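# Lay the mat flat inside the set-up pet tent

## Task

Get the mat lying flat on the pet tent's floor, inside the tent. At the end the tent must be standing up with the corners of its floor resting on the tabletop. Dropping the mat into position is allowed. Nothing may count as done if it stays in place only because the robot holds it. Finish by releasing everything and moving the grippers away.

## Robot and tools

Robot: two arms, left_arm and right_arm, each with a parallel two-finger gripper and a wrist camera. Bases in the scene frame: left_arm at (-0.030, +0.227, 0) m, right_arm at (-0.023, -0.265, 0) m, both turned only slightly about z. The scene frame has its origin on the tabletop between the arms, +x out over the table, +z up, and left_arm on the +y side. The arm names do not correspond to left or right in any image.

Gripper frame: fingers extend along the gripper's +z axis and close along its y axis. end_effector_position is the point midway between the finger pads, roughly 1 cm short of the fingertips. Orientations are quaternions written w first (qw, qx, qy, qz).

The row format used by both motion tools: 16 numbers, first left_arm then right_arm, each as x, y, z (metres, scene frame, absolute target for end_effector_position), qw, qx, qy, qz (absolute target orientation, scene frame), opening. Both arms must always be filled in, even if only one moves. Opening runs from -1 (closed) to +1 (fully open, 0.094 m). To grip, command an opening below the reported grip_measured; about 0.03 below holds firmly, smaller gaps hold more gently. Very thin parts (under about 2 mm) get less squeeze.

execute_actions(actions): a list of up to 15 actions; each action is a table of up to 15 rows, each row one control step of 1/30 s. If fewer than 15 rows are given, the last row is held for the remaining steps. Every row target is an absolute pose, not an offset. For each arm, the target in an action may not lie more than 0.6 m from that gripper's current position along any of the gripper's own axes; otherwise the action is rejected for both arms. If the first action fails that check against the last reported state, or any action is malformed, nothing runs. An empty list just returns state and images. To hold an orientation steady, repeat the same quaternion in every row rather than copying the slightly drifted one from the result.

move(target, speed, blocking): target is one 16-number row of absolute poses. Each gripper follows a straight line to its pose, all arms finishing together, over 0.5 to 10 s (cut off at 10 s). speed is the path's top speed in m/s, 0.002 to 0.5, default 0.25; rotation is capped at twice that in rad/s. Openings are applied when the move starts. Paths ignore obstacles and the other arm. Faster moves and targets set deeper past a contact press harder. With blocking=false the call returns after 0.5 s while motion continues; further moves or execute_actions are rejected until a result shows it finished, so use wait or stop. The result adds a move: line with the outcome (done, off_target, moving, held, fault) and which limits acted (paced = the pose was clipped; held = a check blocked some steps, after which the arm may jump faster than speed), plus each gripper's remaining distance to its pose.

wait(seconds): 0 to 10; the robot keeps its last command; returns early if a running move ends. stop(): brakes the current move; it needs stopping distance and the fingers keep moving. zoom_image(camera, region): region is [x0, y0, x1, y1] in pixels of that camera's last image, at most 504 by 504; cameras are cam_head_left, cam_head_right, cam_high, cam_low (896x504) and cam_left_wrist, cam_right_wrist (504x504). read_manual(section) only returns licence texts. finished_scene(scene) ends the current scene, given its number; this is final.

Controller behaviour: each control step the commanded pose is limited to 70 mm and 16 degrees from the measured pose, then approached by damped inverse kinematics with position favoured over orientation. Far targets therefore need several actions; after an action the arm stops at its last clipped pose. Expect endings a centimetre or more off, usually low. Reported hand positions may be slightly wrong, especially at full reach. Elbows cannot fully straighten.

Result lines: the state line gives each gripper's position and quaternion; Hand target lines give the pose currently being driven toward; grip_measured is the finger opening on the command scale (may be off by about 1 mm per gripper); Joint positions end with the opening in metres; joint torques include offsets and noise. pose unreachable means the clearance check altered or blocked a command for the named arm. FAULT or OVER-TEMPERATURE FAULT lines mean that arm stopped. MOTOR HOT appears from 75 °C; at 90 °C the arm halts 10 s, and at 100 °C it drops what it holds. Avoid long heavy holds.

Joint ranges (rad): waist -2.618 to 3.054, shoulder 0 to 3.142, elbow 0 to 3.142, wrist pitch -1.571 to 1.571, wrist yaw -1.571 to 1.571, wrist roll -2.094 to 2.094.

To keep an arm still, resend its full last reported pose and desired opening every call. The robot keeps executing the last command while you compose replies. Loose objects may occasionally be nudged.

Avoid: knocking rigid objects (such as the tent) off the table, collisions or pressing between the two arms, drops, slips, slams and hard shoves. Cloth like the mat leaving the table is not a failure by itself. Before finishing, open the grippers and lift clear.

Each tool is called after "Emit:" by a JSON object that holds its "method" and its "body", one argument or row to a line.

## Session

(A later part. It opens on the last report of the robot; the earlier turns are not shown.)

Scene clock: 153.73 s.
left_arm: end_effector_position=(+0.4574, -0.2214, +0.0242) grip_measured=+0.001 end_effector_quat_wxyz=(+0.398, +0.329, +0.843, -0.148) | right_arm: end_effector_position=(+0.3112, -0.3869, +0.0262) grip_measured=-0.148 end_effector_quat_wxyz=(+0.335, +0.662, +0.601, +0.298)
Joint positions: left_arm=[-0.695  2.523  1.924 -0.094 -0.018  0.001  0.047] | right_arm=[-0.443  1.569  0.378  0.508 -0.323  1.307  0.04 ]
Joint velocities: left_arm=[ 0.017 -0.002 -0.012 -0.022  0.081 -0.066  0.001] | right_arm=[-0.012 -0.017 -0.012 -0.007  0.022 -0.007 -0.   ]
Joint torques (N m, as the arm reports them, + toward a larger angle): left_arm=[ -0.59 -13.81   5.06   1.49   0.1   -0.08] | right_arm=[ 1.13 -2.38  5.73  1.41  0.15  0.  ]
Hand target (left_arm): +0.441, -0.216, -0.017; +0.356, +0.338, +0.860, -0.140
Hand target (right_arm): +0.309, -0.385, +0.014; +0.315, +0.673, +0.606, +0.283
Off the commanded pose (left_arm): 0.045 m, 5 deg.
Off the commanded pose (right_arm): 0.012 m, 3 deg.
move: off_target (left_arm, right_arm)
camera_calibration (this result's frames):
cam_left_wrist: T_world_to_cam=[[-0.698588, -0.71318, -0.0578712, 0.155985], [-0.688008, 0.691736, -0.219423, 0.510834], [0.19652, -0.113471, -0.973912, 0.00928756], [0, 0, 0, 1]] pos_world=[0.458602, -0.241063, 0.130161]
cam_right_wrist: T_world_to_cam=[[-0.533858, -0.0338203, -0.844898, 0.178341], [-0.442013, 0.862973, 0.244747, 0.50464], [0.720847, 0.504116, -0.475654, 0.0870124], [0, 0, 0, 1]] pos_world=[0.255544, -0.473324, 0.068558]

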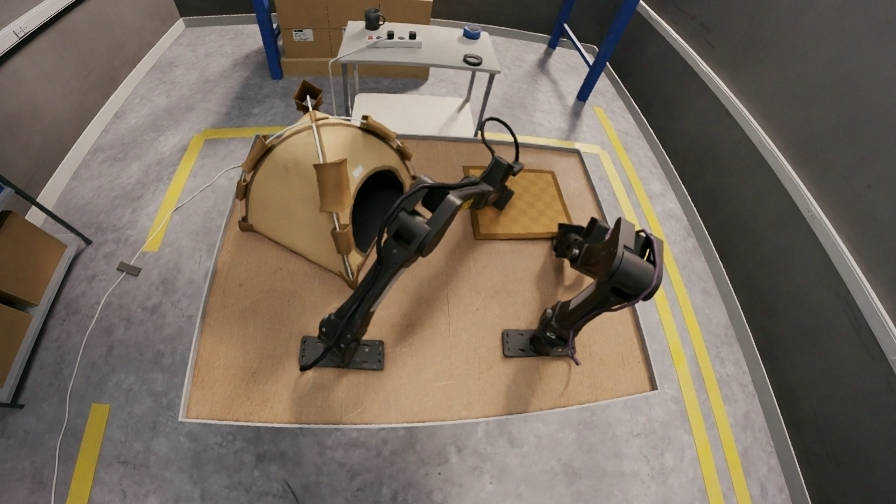

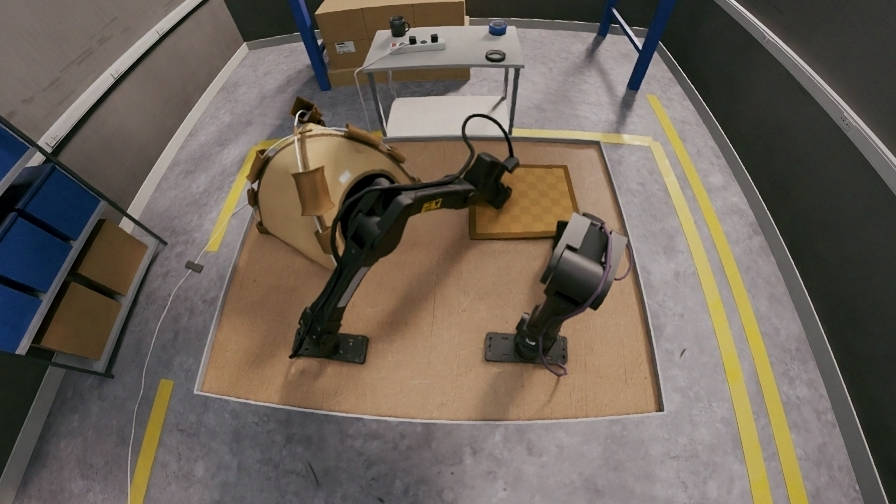

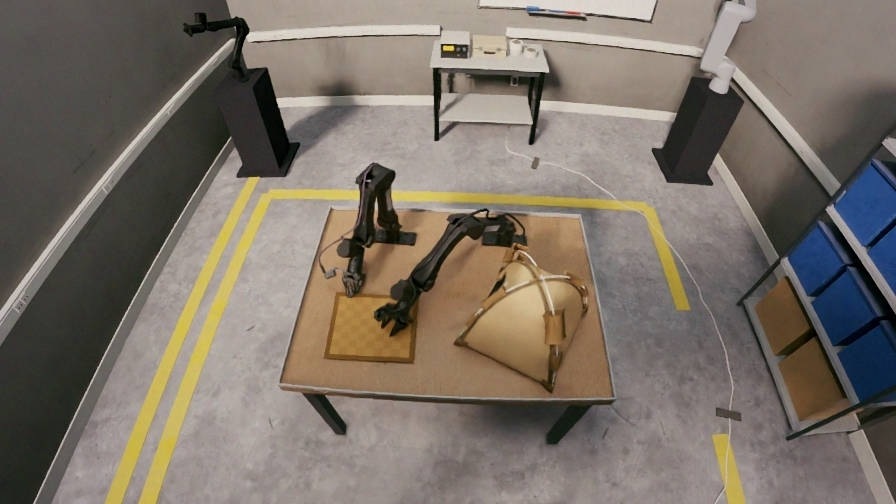

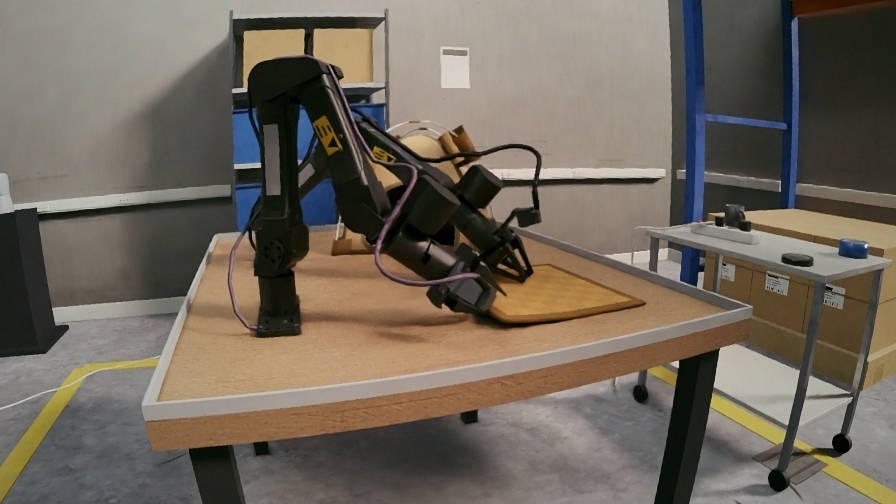

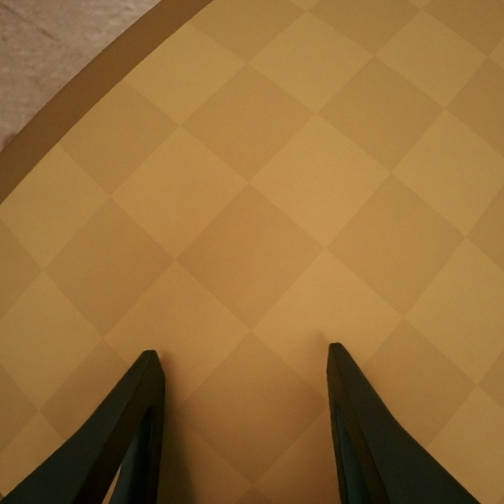

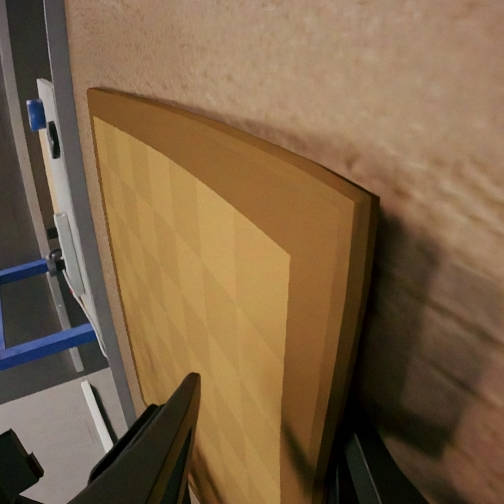

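Emit:
{"method": "execute_actions", "body": {
  "actions": [
    [[0.442,-0.217,-0.028,0.3561,0.3386,0.8596,-0.1403,0.0,0.312,-0.386,0.015,0.313,0.671,0.609,0.284,-0.15],[0.442,-0.217,-0.028,0.3561,0.3386,0.8596,-0.1403,0.0,0.314,-0.386,0.015,0.312,0.669,0.611,0.285,-0.15],[0.442,-0.217,-0.028,0.3561,0.3386,0.8596,-0.1403,0.0,0.316,-0.386,0.015,0.311,0.667,0.613,0.286,-0.15],[0.442,-0.217,-0.028,0.3561,0.3386,0.8596,-0.1403,0.0,0.318,-0.386,0.015,0.310,0.665,0.616,0.287,-0.15],[0.442,-0.217,-0.028,0.3561,0.3386,0.8596,-0.1403,0.0,0.320,-0.386,0.015,0.309,0.663,0.618,0.288,-0.15],[0.442,-0.217,-0.028,0.3561,0.3386,0.8596,-0.1403,0.0,0.322,-0.386,0.016,0.308,0.660,0.620,0.289,-0.15],[0.442,-0.217,-0.028,0.3561,0.3386,0.8596,-0.1403,0.0,0.324,-0.386,0.016,0.307,0.658,0.623,0.290,-0.15],[0.442,-0.217,-0.028,0.3561,0.3386,0.8596,-0.1403,0.0,0.326,-0.386,0.016,0.306,0.656,0.625,0.291,-0.15],[0.442,-0.217,-0.028,0.3561,0.3386,0.8596,-0.1403,0.0,0.328,-0.386,0.016,0.305,0.654,0.627,0.292,-0.15],[0.442,-0.217,-0.028,0.3561,0.3386,0.8596,-0.1403,0.0,0.330,-0.386,0.016,0.304,0.652,0.630,0.293,-0.15],[0.442,-0.217,-0.028,0.3561,0.3386,0.8596,-0.1403,0.0,0.332,-0.386,0.017,0.303,0.650,0.632,0.295,-0.15],[0.442,-0.217,-0.028,0.3561,0.3386,0.8596,-0.1403,0.0,0.334,-0.386,0.017,0.302,0.647,0.634,0.296,-0.15],[0.442,-0.217,-0.028,0.3561,0.3386,0.8596,-0.1403,0.0,0.336,-0.386,0.017,0.301,0.645,0.636,0.297,-0.15],[0.442,-0.217,-0.028,0.3561,0.3386,0.8596,-0.1403,0.0,0.338,-0.386,0.017,0.300,0.643,0.639,0.298,-0.15],[0.442,-0.217,-0.028,0.3561,0.3386,0.8596,-0.1403,0.0,0.340,-0.386,0.017,0.2988,0.6409,0.6409,0.2988,-0.15]],
    [[0.442,-0.217,-0.028,0.3561,0.3386,0.8596,-0.1403,0.0,0.342,-0.386,0.017,0.2988,0.6409,0.6409,0.2988,-0.15],[0.442,-0.217,-0.028,0.3561,0.3386,0.8596,-0.1403,0.0,0.344,-0.386,0.017,0.2988,0.6409,0.6409,0.2988,-0.15],[0.442,-0.217,-0.028,0.3561,0.3386,0.8596,-0.1403,0.0,0.346,-0.386,0.017,0.2988,0.6409,0.6409,0.2988,-0.15]]
  ]
}}

Scene clock: 167.60 s.
left_arm: end_effector_position=(+0.4612, -0.2251, +0.0241) grip_measured=+0.001 end_effector_quat_wxyz=(+0.411, +0.326, +0.838, -0.153) | right_arm: end_effector_position=(+0.3454, -0.3928, +0.0268) grip_measured=-0.148 end_effector_quat_wxyz=(+0.323, +0.639, +0.628, +0.306)
Joint positions: left_arm=[-0.695  2.536  1.924 -0.053 -0.018  0.001  0.047] | right_arm=[-0.431  1.691  0.531  0.457 -0.365  1.257  0.04 ]
Joint velocities: left_arm=[-0.007 -0.002  0.012  0.037 -0.051  0.022  0.   ] | right_arm=[ 0.002  0.002  0.002 -0.007  0.022  0.037 -0.001]
Joint torques (N m, as the arm reports them, + toward a larger angle): left_arm=[ -0.61 -13.57   4.42   1.4    0.08  -0.06] | right_arm=[ 1.19 -3.98  6.22  1.24 -0.15 -0.1 ]
Hand target (left_arm): +0.441, -0.216, -0.026; +0.357, +0.339, +0.859, -0.139
Hand target (right_arm): +0.345, -0.386, +0.017; +0.300, +0.641, +0.641, +0.299
Off the commanded pose (left_arm): 0.056 m, 7 deg.
Off the commanded pose (right_arm): 0.012 m, 3 deg.
camera_calibration (this result's frames):
cam_left_wrist: T_world_to_cam=[[-0.697354, -0.714331, -0.0585495, 0.155297], [-0.683058, 0.687117, -0.247593, 0.513345], [0.217094, -0.132667, -0.967093, -0.00593807], [0, 0, 0, 1]] pos_world=[0.460231, -0.242583, 0.130451]
cam_right_wrist: T_world_to_cam=[[-0.535665, -0.079399, -0.840689, 0.179565], [-0.503374, 0.829369, 0.242407, 0.532689], [0.677995, 0.55303, -0.484232, 0.0998272], [0, 0, 0, 1]] pos_world=[0.296646, -0.482746, 0.0701703]

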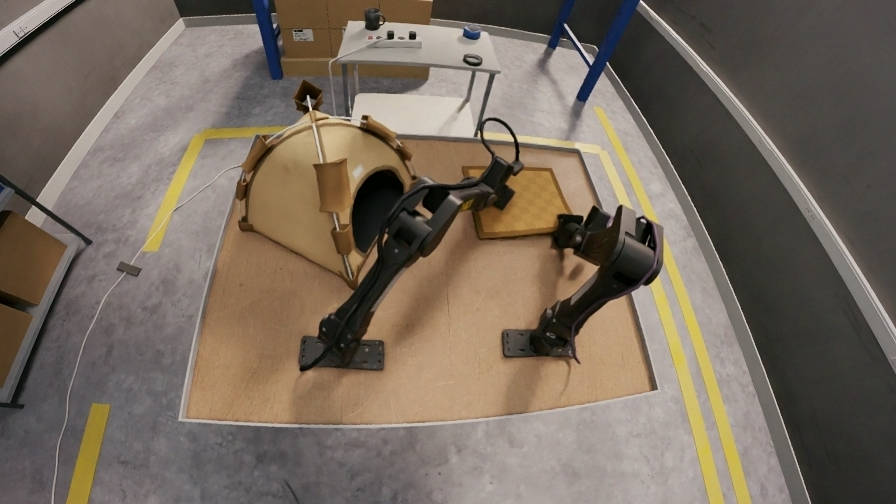

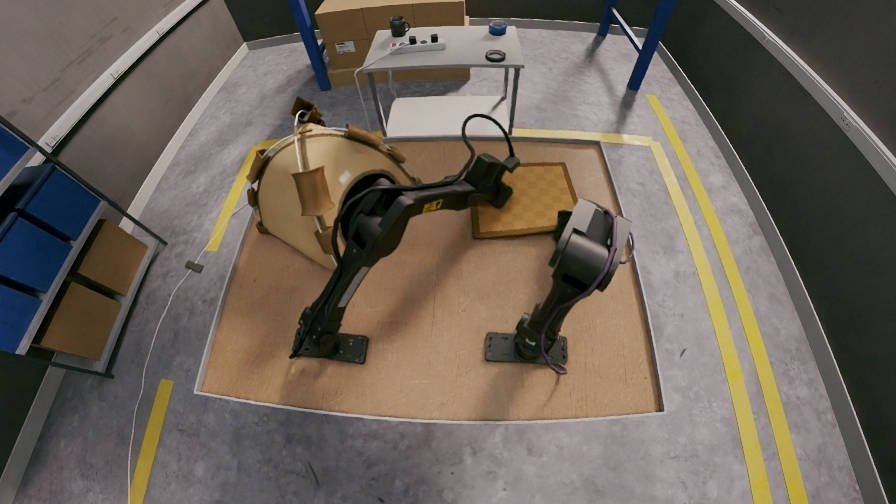

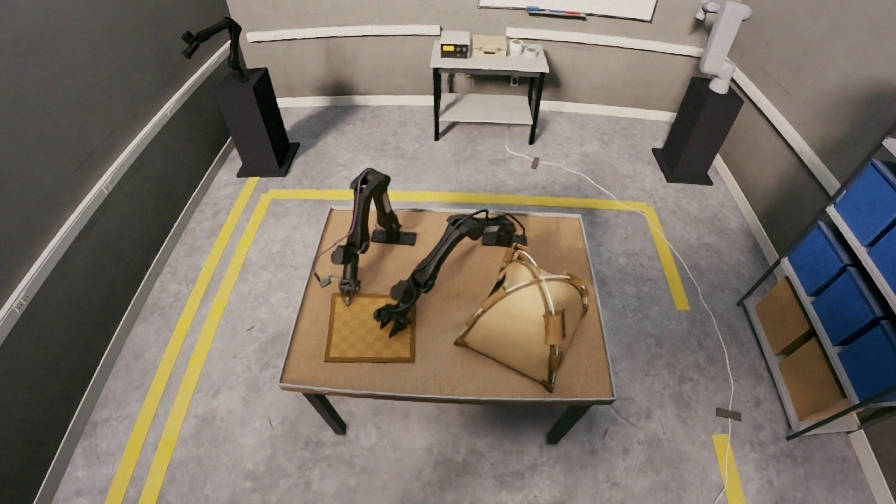

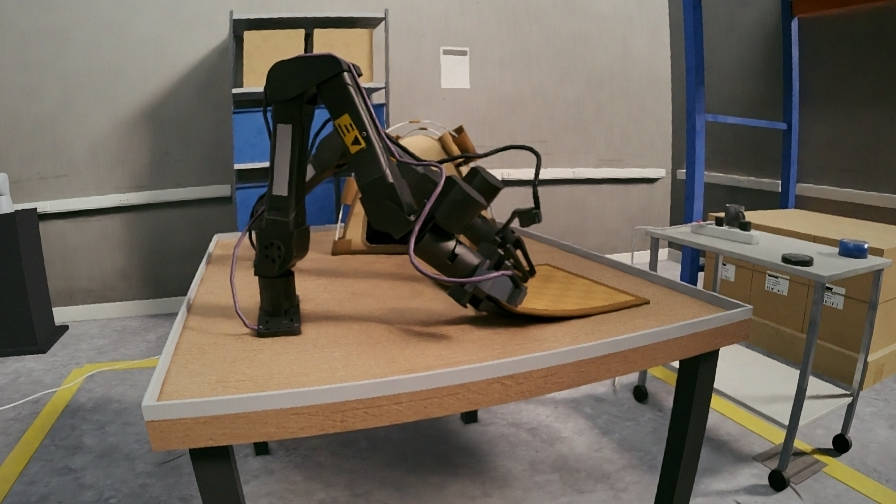

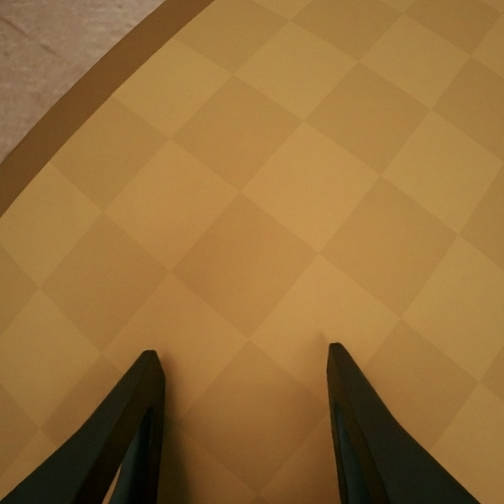

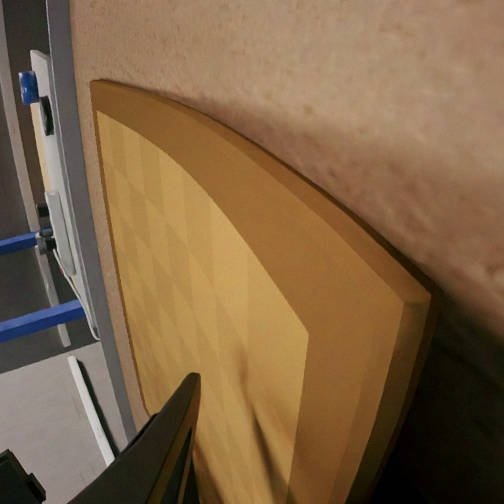

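Emit:
{"method": "execute_actions", "body": {
  "actions": [
    [[0.442,-0.217,-0.028,0.3561,0.3386,0.8596,-0.1403,0.0,0.350,-0.388,0.020,0.2988,0.6409,0.6409,0.2988,-0.95]]
  ]
}}

Emit:
{"method": "zoom_image", "body": {
  "camera": "cam_high",
  "region": [300, 260, 440, 380]
}}

Scene clock: 170.23 s.
left_arm: end_effector_position=(+0.4613, -0.2251, +0.0242) grip_measured=+0.001 end_effector_quat_wxyz=(+0.411, +0.326, +0.838, -0.153) | right_arm: end_effector_position=(+0.3436, -0.3911, +0.0191) grip_measured=-0.887 end_effector_quat_wxyz=(+0.304, +0.647, +0.632, +0.300)
Joint positions: left_arm=[-0.695  2.536  1.924 -0.052 -0.018  0.001  0.047] | right_arm=[-0.429  1.706  0.549  0.41  -0.365  1.256  0.005]
Joint velocities: left_arm=[-0.002  0.012  0.007  0.037 -0.022  0.051 -0.   ] | right_arm=[-0.002 -0.002  0.002  0.051  0.022 -0.037  0.001]
Joint torques (N m, as the arm reports them, + toward a larger angle): left_arm=[ -0.64 -13.52   4.47   1.37   0.06  -0.06] | right_arm=[ 1.15 -4.95  6.66  1.46 -0.15 -0.11]
Hand target (left_arm): +0.441, -0.216, -0.026; +0.357, +0.339, +0.859, -0.139
Hand target (right_arm): +0.350, -0.388, +0.020; +0.299, +0.640, +0.641, +0.299
Off the commanded pose (left_arm): 0.056 m, 7 deg.
Off the commanded pose (right_arm): 0.007 m, 1 deg.
camera_calibration (this result's frames):
cam_left_wrist: T_world_to_cam=[[-0.697338, -0.714347, -0.0585581, 0.155292], [-0.682988, 0.687053, -0.247962, 0.513383], [0.217364, -0.132919, -0.966998, -0.00606385], [0, 0, 0, 1]] pos_world=[0.460244, -0.242595, 0.13053]
cam_right_wrist: T_world_to_cam=[[-0.567509, -0.0638902, -0.820884, 0.188865], [-0.495191, 0.823007, 0.27829, 0.526359], [0.657814, 0.564427, -0.498702, 0.108026], [0, 0, 0, 1]] pos_world=[0.29677, -0.482103, 0.0624293]

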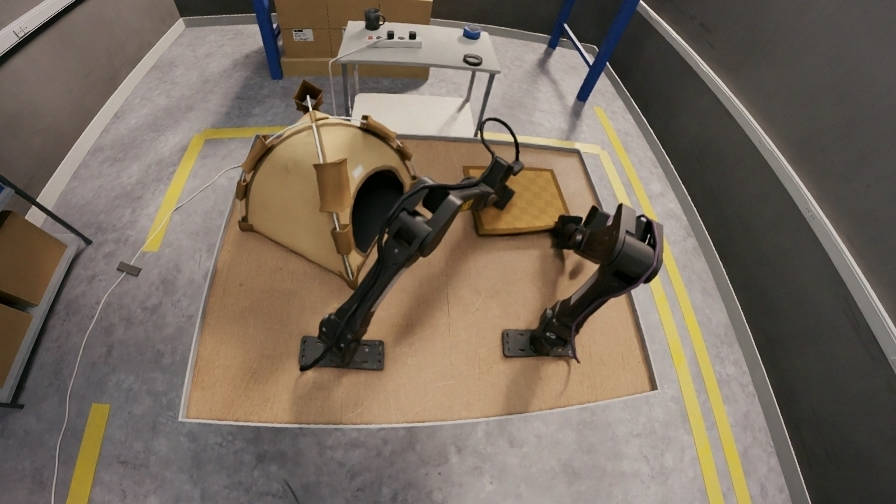

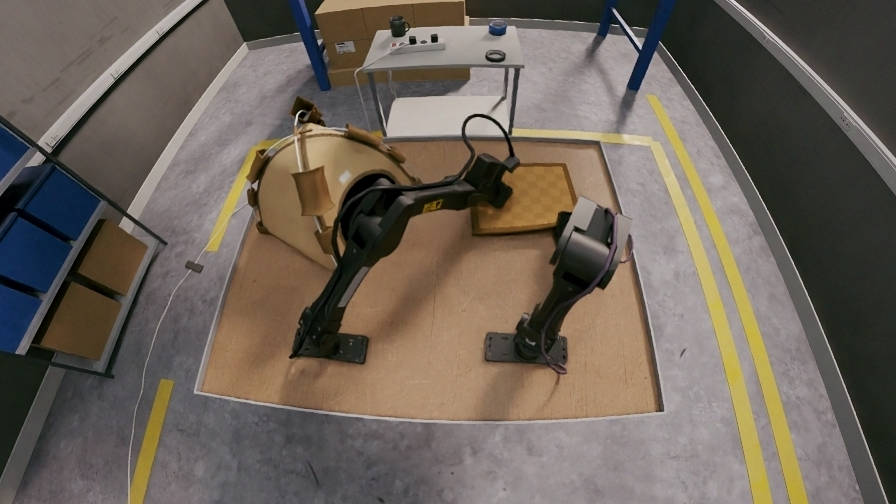

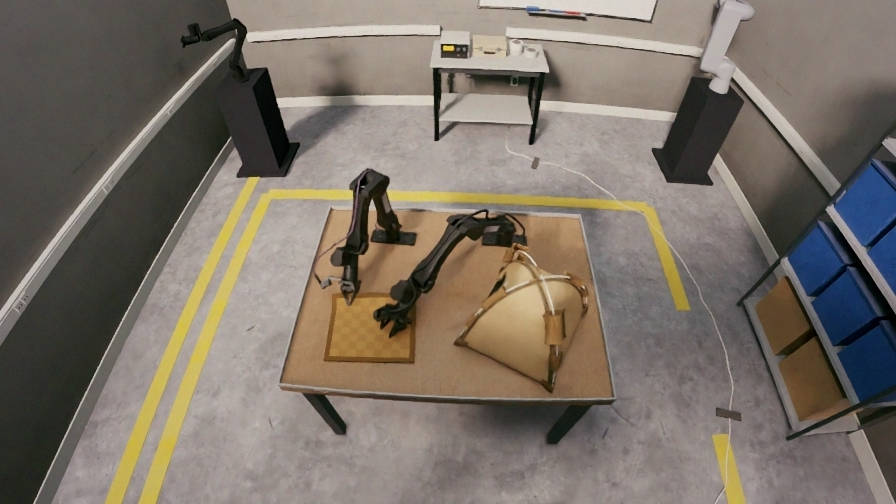

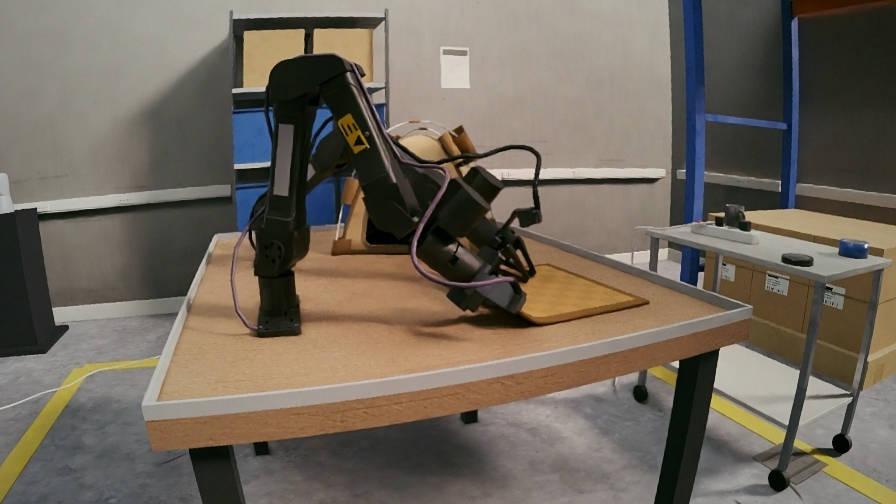

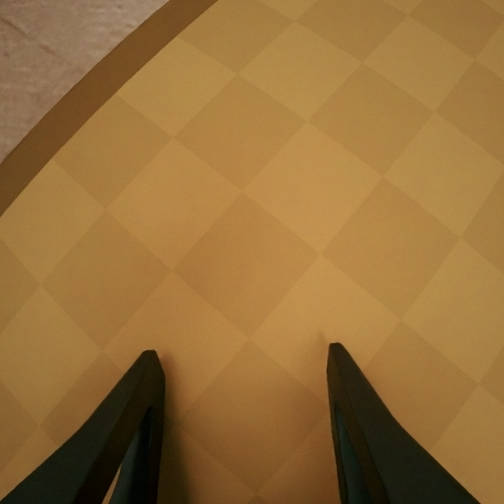

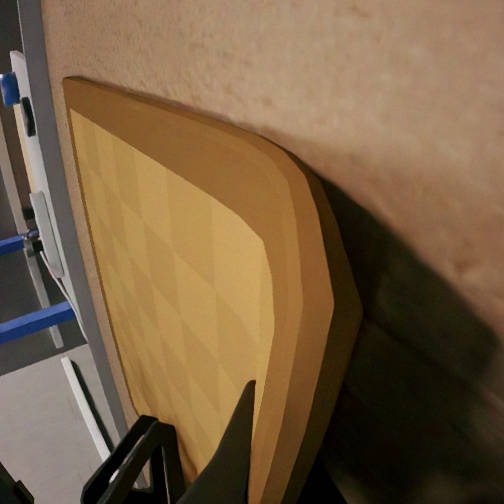

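Region (300, 260, 440, 380) of cam_high's 896x504 image, scaled by 3.600, with more detail than that image has; it fills the top 432 rows of this view, and the rest is white.

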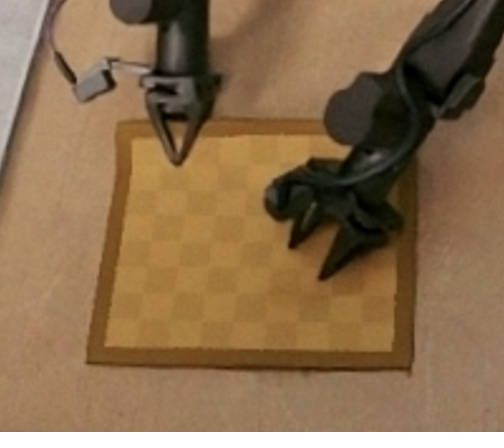

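Emit:
{"method": "move", "body": {
  "target": [0.445,-0.219,-0.035,0.3561,0.3386,0.8596,-0.1403,0.0,0.343,-0.344,0.104,0.5587,-0.0362,0.8282,0.0244,-0.95],
  "speed": 0.5
}}

Scene clock: 197.40 s.
left_arm: end_effector_position=(+0.4614, -0.2303, +0.0231) grip_measured=+0.001 end_effector_quat_wxyz=(+0.417, +0.328, +0.832, -0.161) | right_arm: end_effector_position=(+0.3459, -0.3460, +0.1005) grip_measured=-0.887 end_effector_quat_wxyz=(+0.557, -0.026, +0.830, +0.025)
Joint positions: left_arm=[-0.698  2.547  1.924 -0.021 -0.007  0.001  0.047] | right_arm=[-0.365  1.449  0.397  0.613 -0.47  -0.197  0.005]
Joint velocities: left_arm=[ 0.007  0.012 -0.012  0.037  0.022 -0.037 -0.002] | right_arm=[ 0.022 -0.007  0.002  0.022 -0.022  0.037 -0.001]
Joint torques (N m, as the arm reports them, + toward a larger angle): left_arm=[ -0.31 -12.57   5.96   1.16   0.    -0.06] | right_arm=[-0.34 -6.03  4.39  1.89 -0.24 -0.12]
Hand target (left_arm): +0.443, -0.218, -0.033; +0.357, +0.339, +0.859, -0.140
Hand target (right_arm): +0.343, -0.344, +0.104; +0.560, -0.035, +0.828, +0.023
Off the commanded pose (left_arm): 0.061 m, 8 deg.
Off the commanded pose (right_arm): 0.005 m, 1 deg.
move: off_target (left_arm)
camera_calibration (this result's frames):
cam_left_wrist: T_world_to_cam=[[-0.704929, -0.707342, -0.0523634, 0.156525], [-0.672556, 0.690055, -0.26738, 0.513105], [0.225263, -0.153267, -0.962167, -0.0162978], [0, 0, 0, 1]] pos_world=[0.459102, -0.245852, 0.129709]
cam_right_wrist: T_world_to_cam=[[0.178014, -0.983543, 0.0308833, -0.401809], [-0.82661, -0.16649, -0.537585, 0.321926], [0.53388, 0.0701691, -0.842644, 0.0281033], [0, 0, 0, 1]] pos_world=[0.322631, -0.343571, 0.209153]

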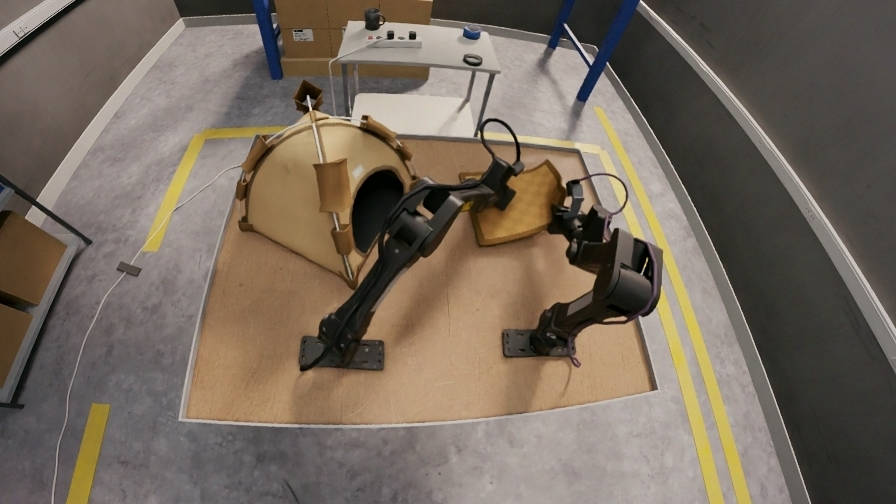

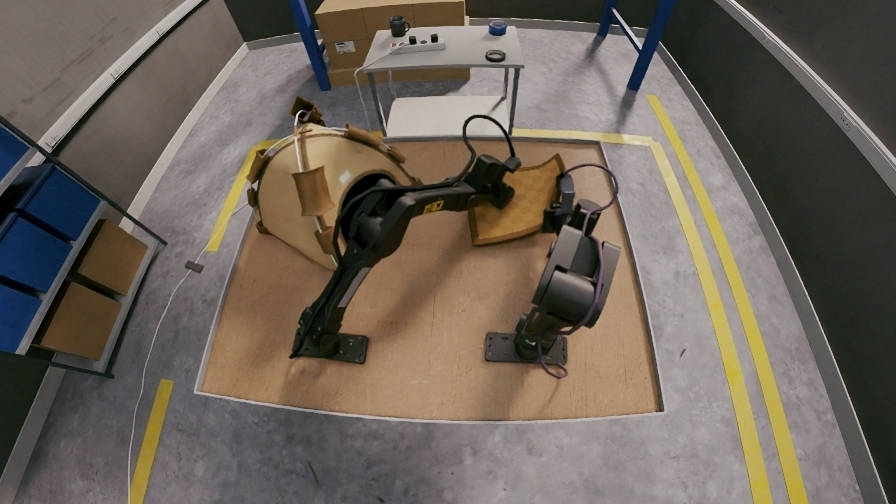

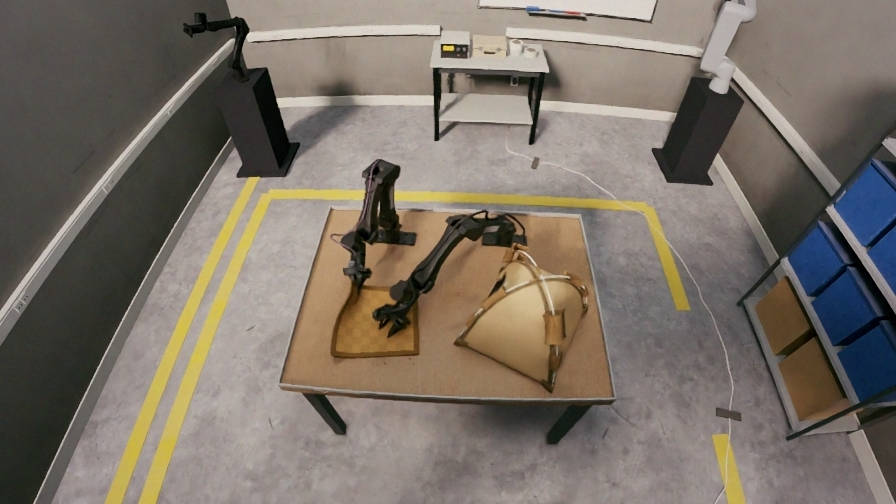

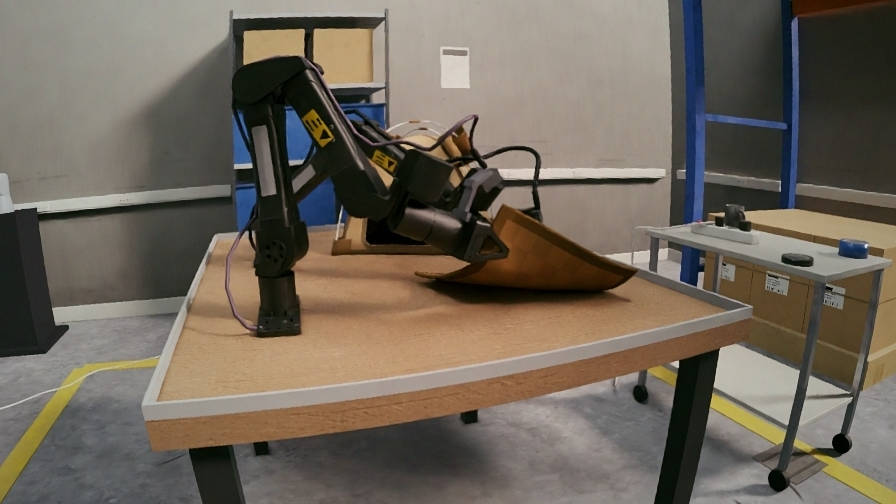

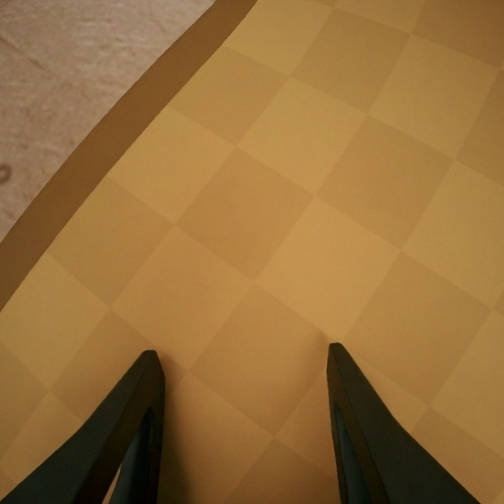

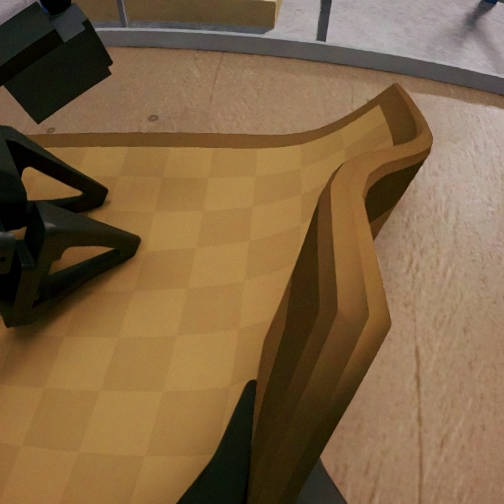

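Emit:
{"method": "execute_actions", "body": {
  "actions": [
    [[0.445,-0.219,-0.035,0.3561,0.3386,0.8596,-0.1403,0.0,0.3415,-0.3425,0.105,0.568,-0.050,0.819,0.023,-0.95],[0.445,-0.219,-0.035,0.3561,0.3386,0.8596,-0.1403,0.0,0.340,-0.341,0.105,0.578,-0.063,0.810,0.022,-0.95],[0.445,-0.219,-0.035,0.3561,0.3386,0.8596,-0.1403,0.0,0.338,-0.3395,0.106,0.588,-0.076,0.800,0.021,-0.95],[0.445,-0.219,-0.035,0.3561,0.3386,0.8596,-0.1403,0.0,0.3365,-0.338,0.107,0.598,-0.090,0.791,0.019,-0.95],[0.445,-0.219,-0.035,0.3561,0.3386,0.8596,-0.1403,0.0,0.335,-0.3365,0.108,0.607,-0.103,0.782,0.018,-0.95],[0.445,-0.219,-0.035,0.3561,0.3386,0.8596,-0.1403,0.0,0.333,-0.335,0.108,0.617,-0.116,0.773,0.017,-0.95],[0.445,-0.219,-0.035,0.3561,0.3386,0.8596,-0.1403,0.0,0.3315,-0.3335,0.109,0.627,-0.130,0.763,0.015,-0.95],[0.445,-0.219,-0.035,0.3561,0.3386,0.8596,-0.1403,0.0,0.330,-0.332,0.110,0.637,-0.143,0.754,0.014,-0.95],[0.445,-0.219,-0.035,0.3561,0.3386,0.8596,-0.1403,0.0,0.328,-0.3305,0.111,0.646,-0.156,0.745,0.013,-0.95],[0.445,-0.219,-0.035,0.3561,0.3386,0.8596,-0.1403,0.0,0.326,-0.329,0.112,0.6560,-0.1698,0.7354,0.0115,-0.95]],
    [[0.445,-0.219,-0.035,0.3561,0.3386,0.8596,-0.1403,0.0,0.326,-0.329,0.112,0.6560,-0.1698,0.7354,0.0115,-0.95]]
  ]
}}

Scene clock: 214.43 s.
left_arm: end_effector_position=(+0.4598, -0.2325, +0.0235) grip_measured=+0.001 end_effector_quat_wxyz=(+0.417, +0.330, +0.831, -0.164) | right_arm: end_effector_position=(+0.3304, -0.3285, +0.1118) grip_measured=-0.887 end_effector_quat_wxyz=(+0.651, -0.169, +0.740, +0.012)
Joint positions: left_arm=[-0.7    2.547  1.924 -0.019 -0.003  0.001  0.047] | right_arm=[-0.461  1.628  0.258  1.156 -0.763 -0.355  0.005]
Joint velocities: left_arm=[-0.002 -0.007 -0.007  0.007  0.022  0.051  0.   ] | right_arm=[-0.017  0.012 -0.007  0.007 -0.037  0.007 -0.   ]
Joint torques (N m, as the arm reports them, + toward a larger angle): left_arm=[ -0.11 -12.67   5.85   1.16  -0.05  -0.04] | right_arm=[-1.12 -3.47  2.38  2.34 -0.22  0.07]
Hand target (left_arm): +0.443, -0.218, -0.032; +0.357, +0.339, +0.859, -0.140
Hand target (right_arm): +0.326, -0.329, +0.112; +0.655, -0.169, +0.736, +0.011
Off the commanded pose (left_arm): 0.062 m, 8 deg.
Off the commanded pose (right_arm): 0.004 m, 1 deg.
camera_calibration (this result's frames):
cam_left_wrist: T_world_to_cam=[[-0.709421, -0.703032, -0.0496842, 0.156953], [-0.668306, 0.693414, -0.269338, 0.51247], [0.223805, -0.15787, -0.961763, -0.0163118], [0, 0, 0, 1]] pos_world=[0.457484, -0.247586, 0.130138]
cam_right_wrist: T_world_to_cam=[[0.351768, -0.897731, 0.265215, -0.437603], [-0.596396, -0.43331, -0.675688, 0.169886], [0.721507, 0.0795121, -0.687827, -0.0315611], [0, 0, 0, 1]] pos_world=[0.278025, -0.316727, 0.20914]

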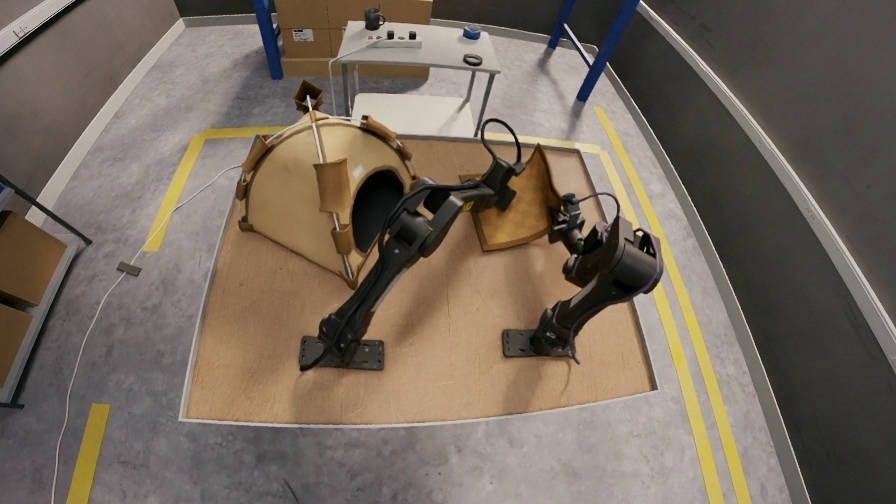

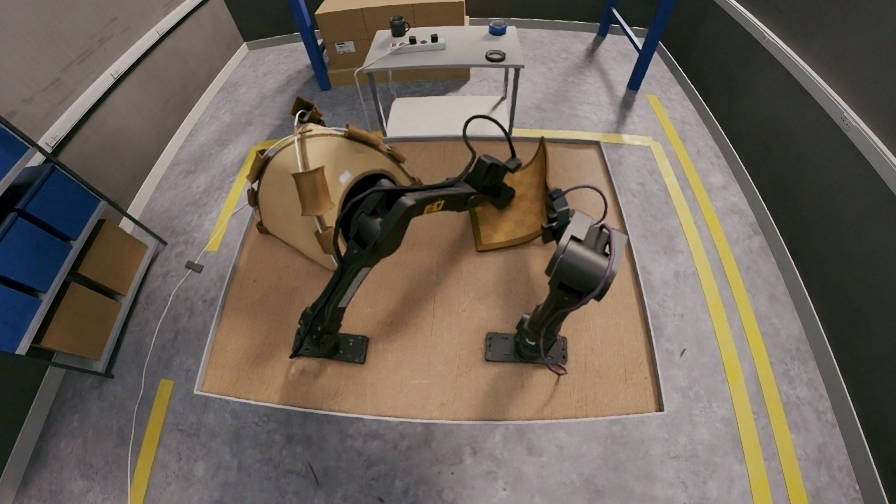

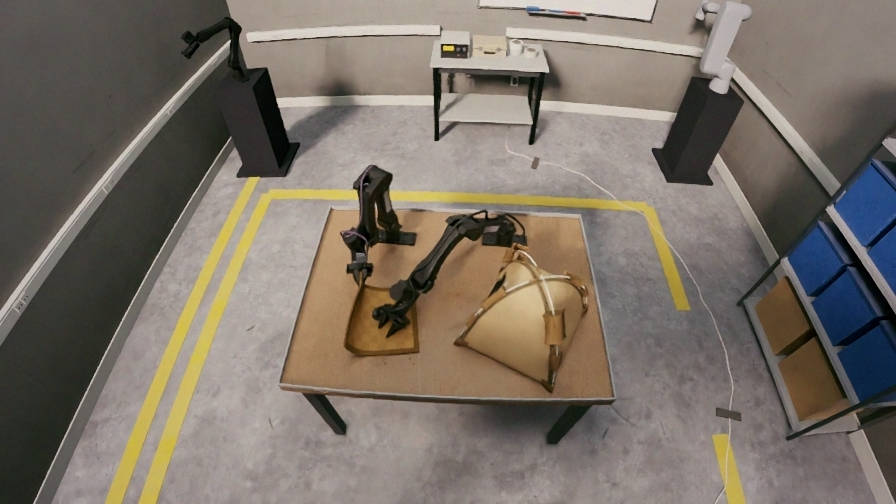

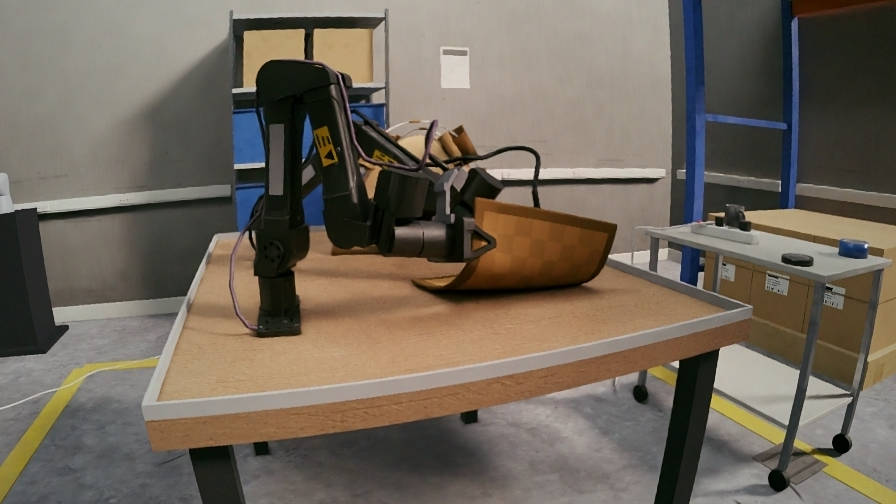

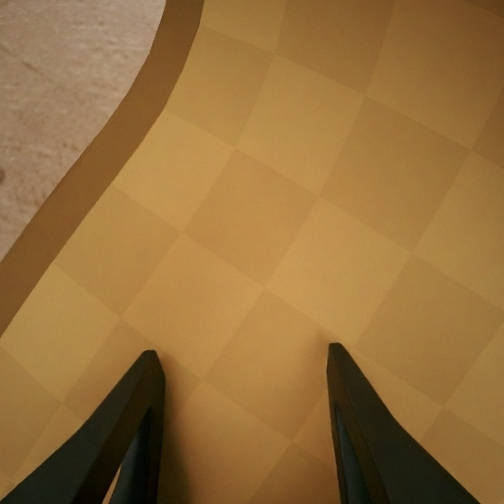

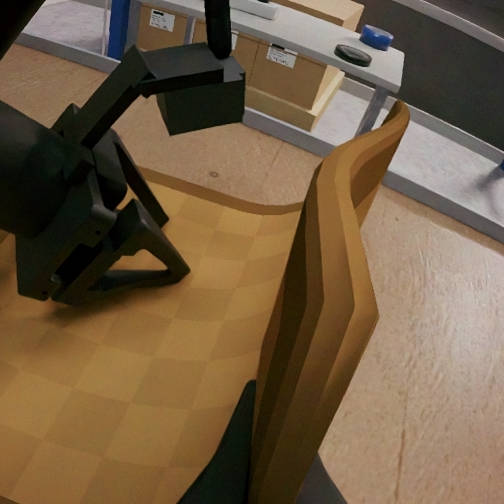

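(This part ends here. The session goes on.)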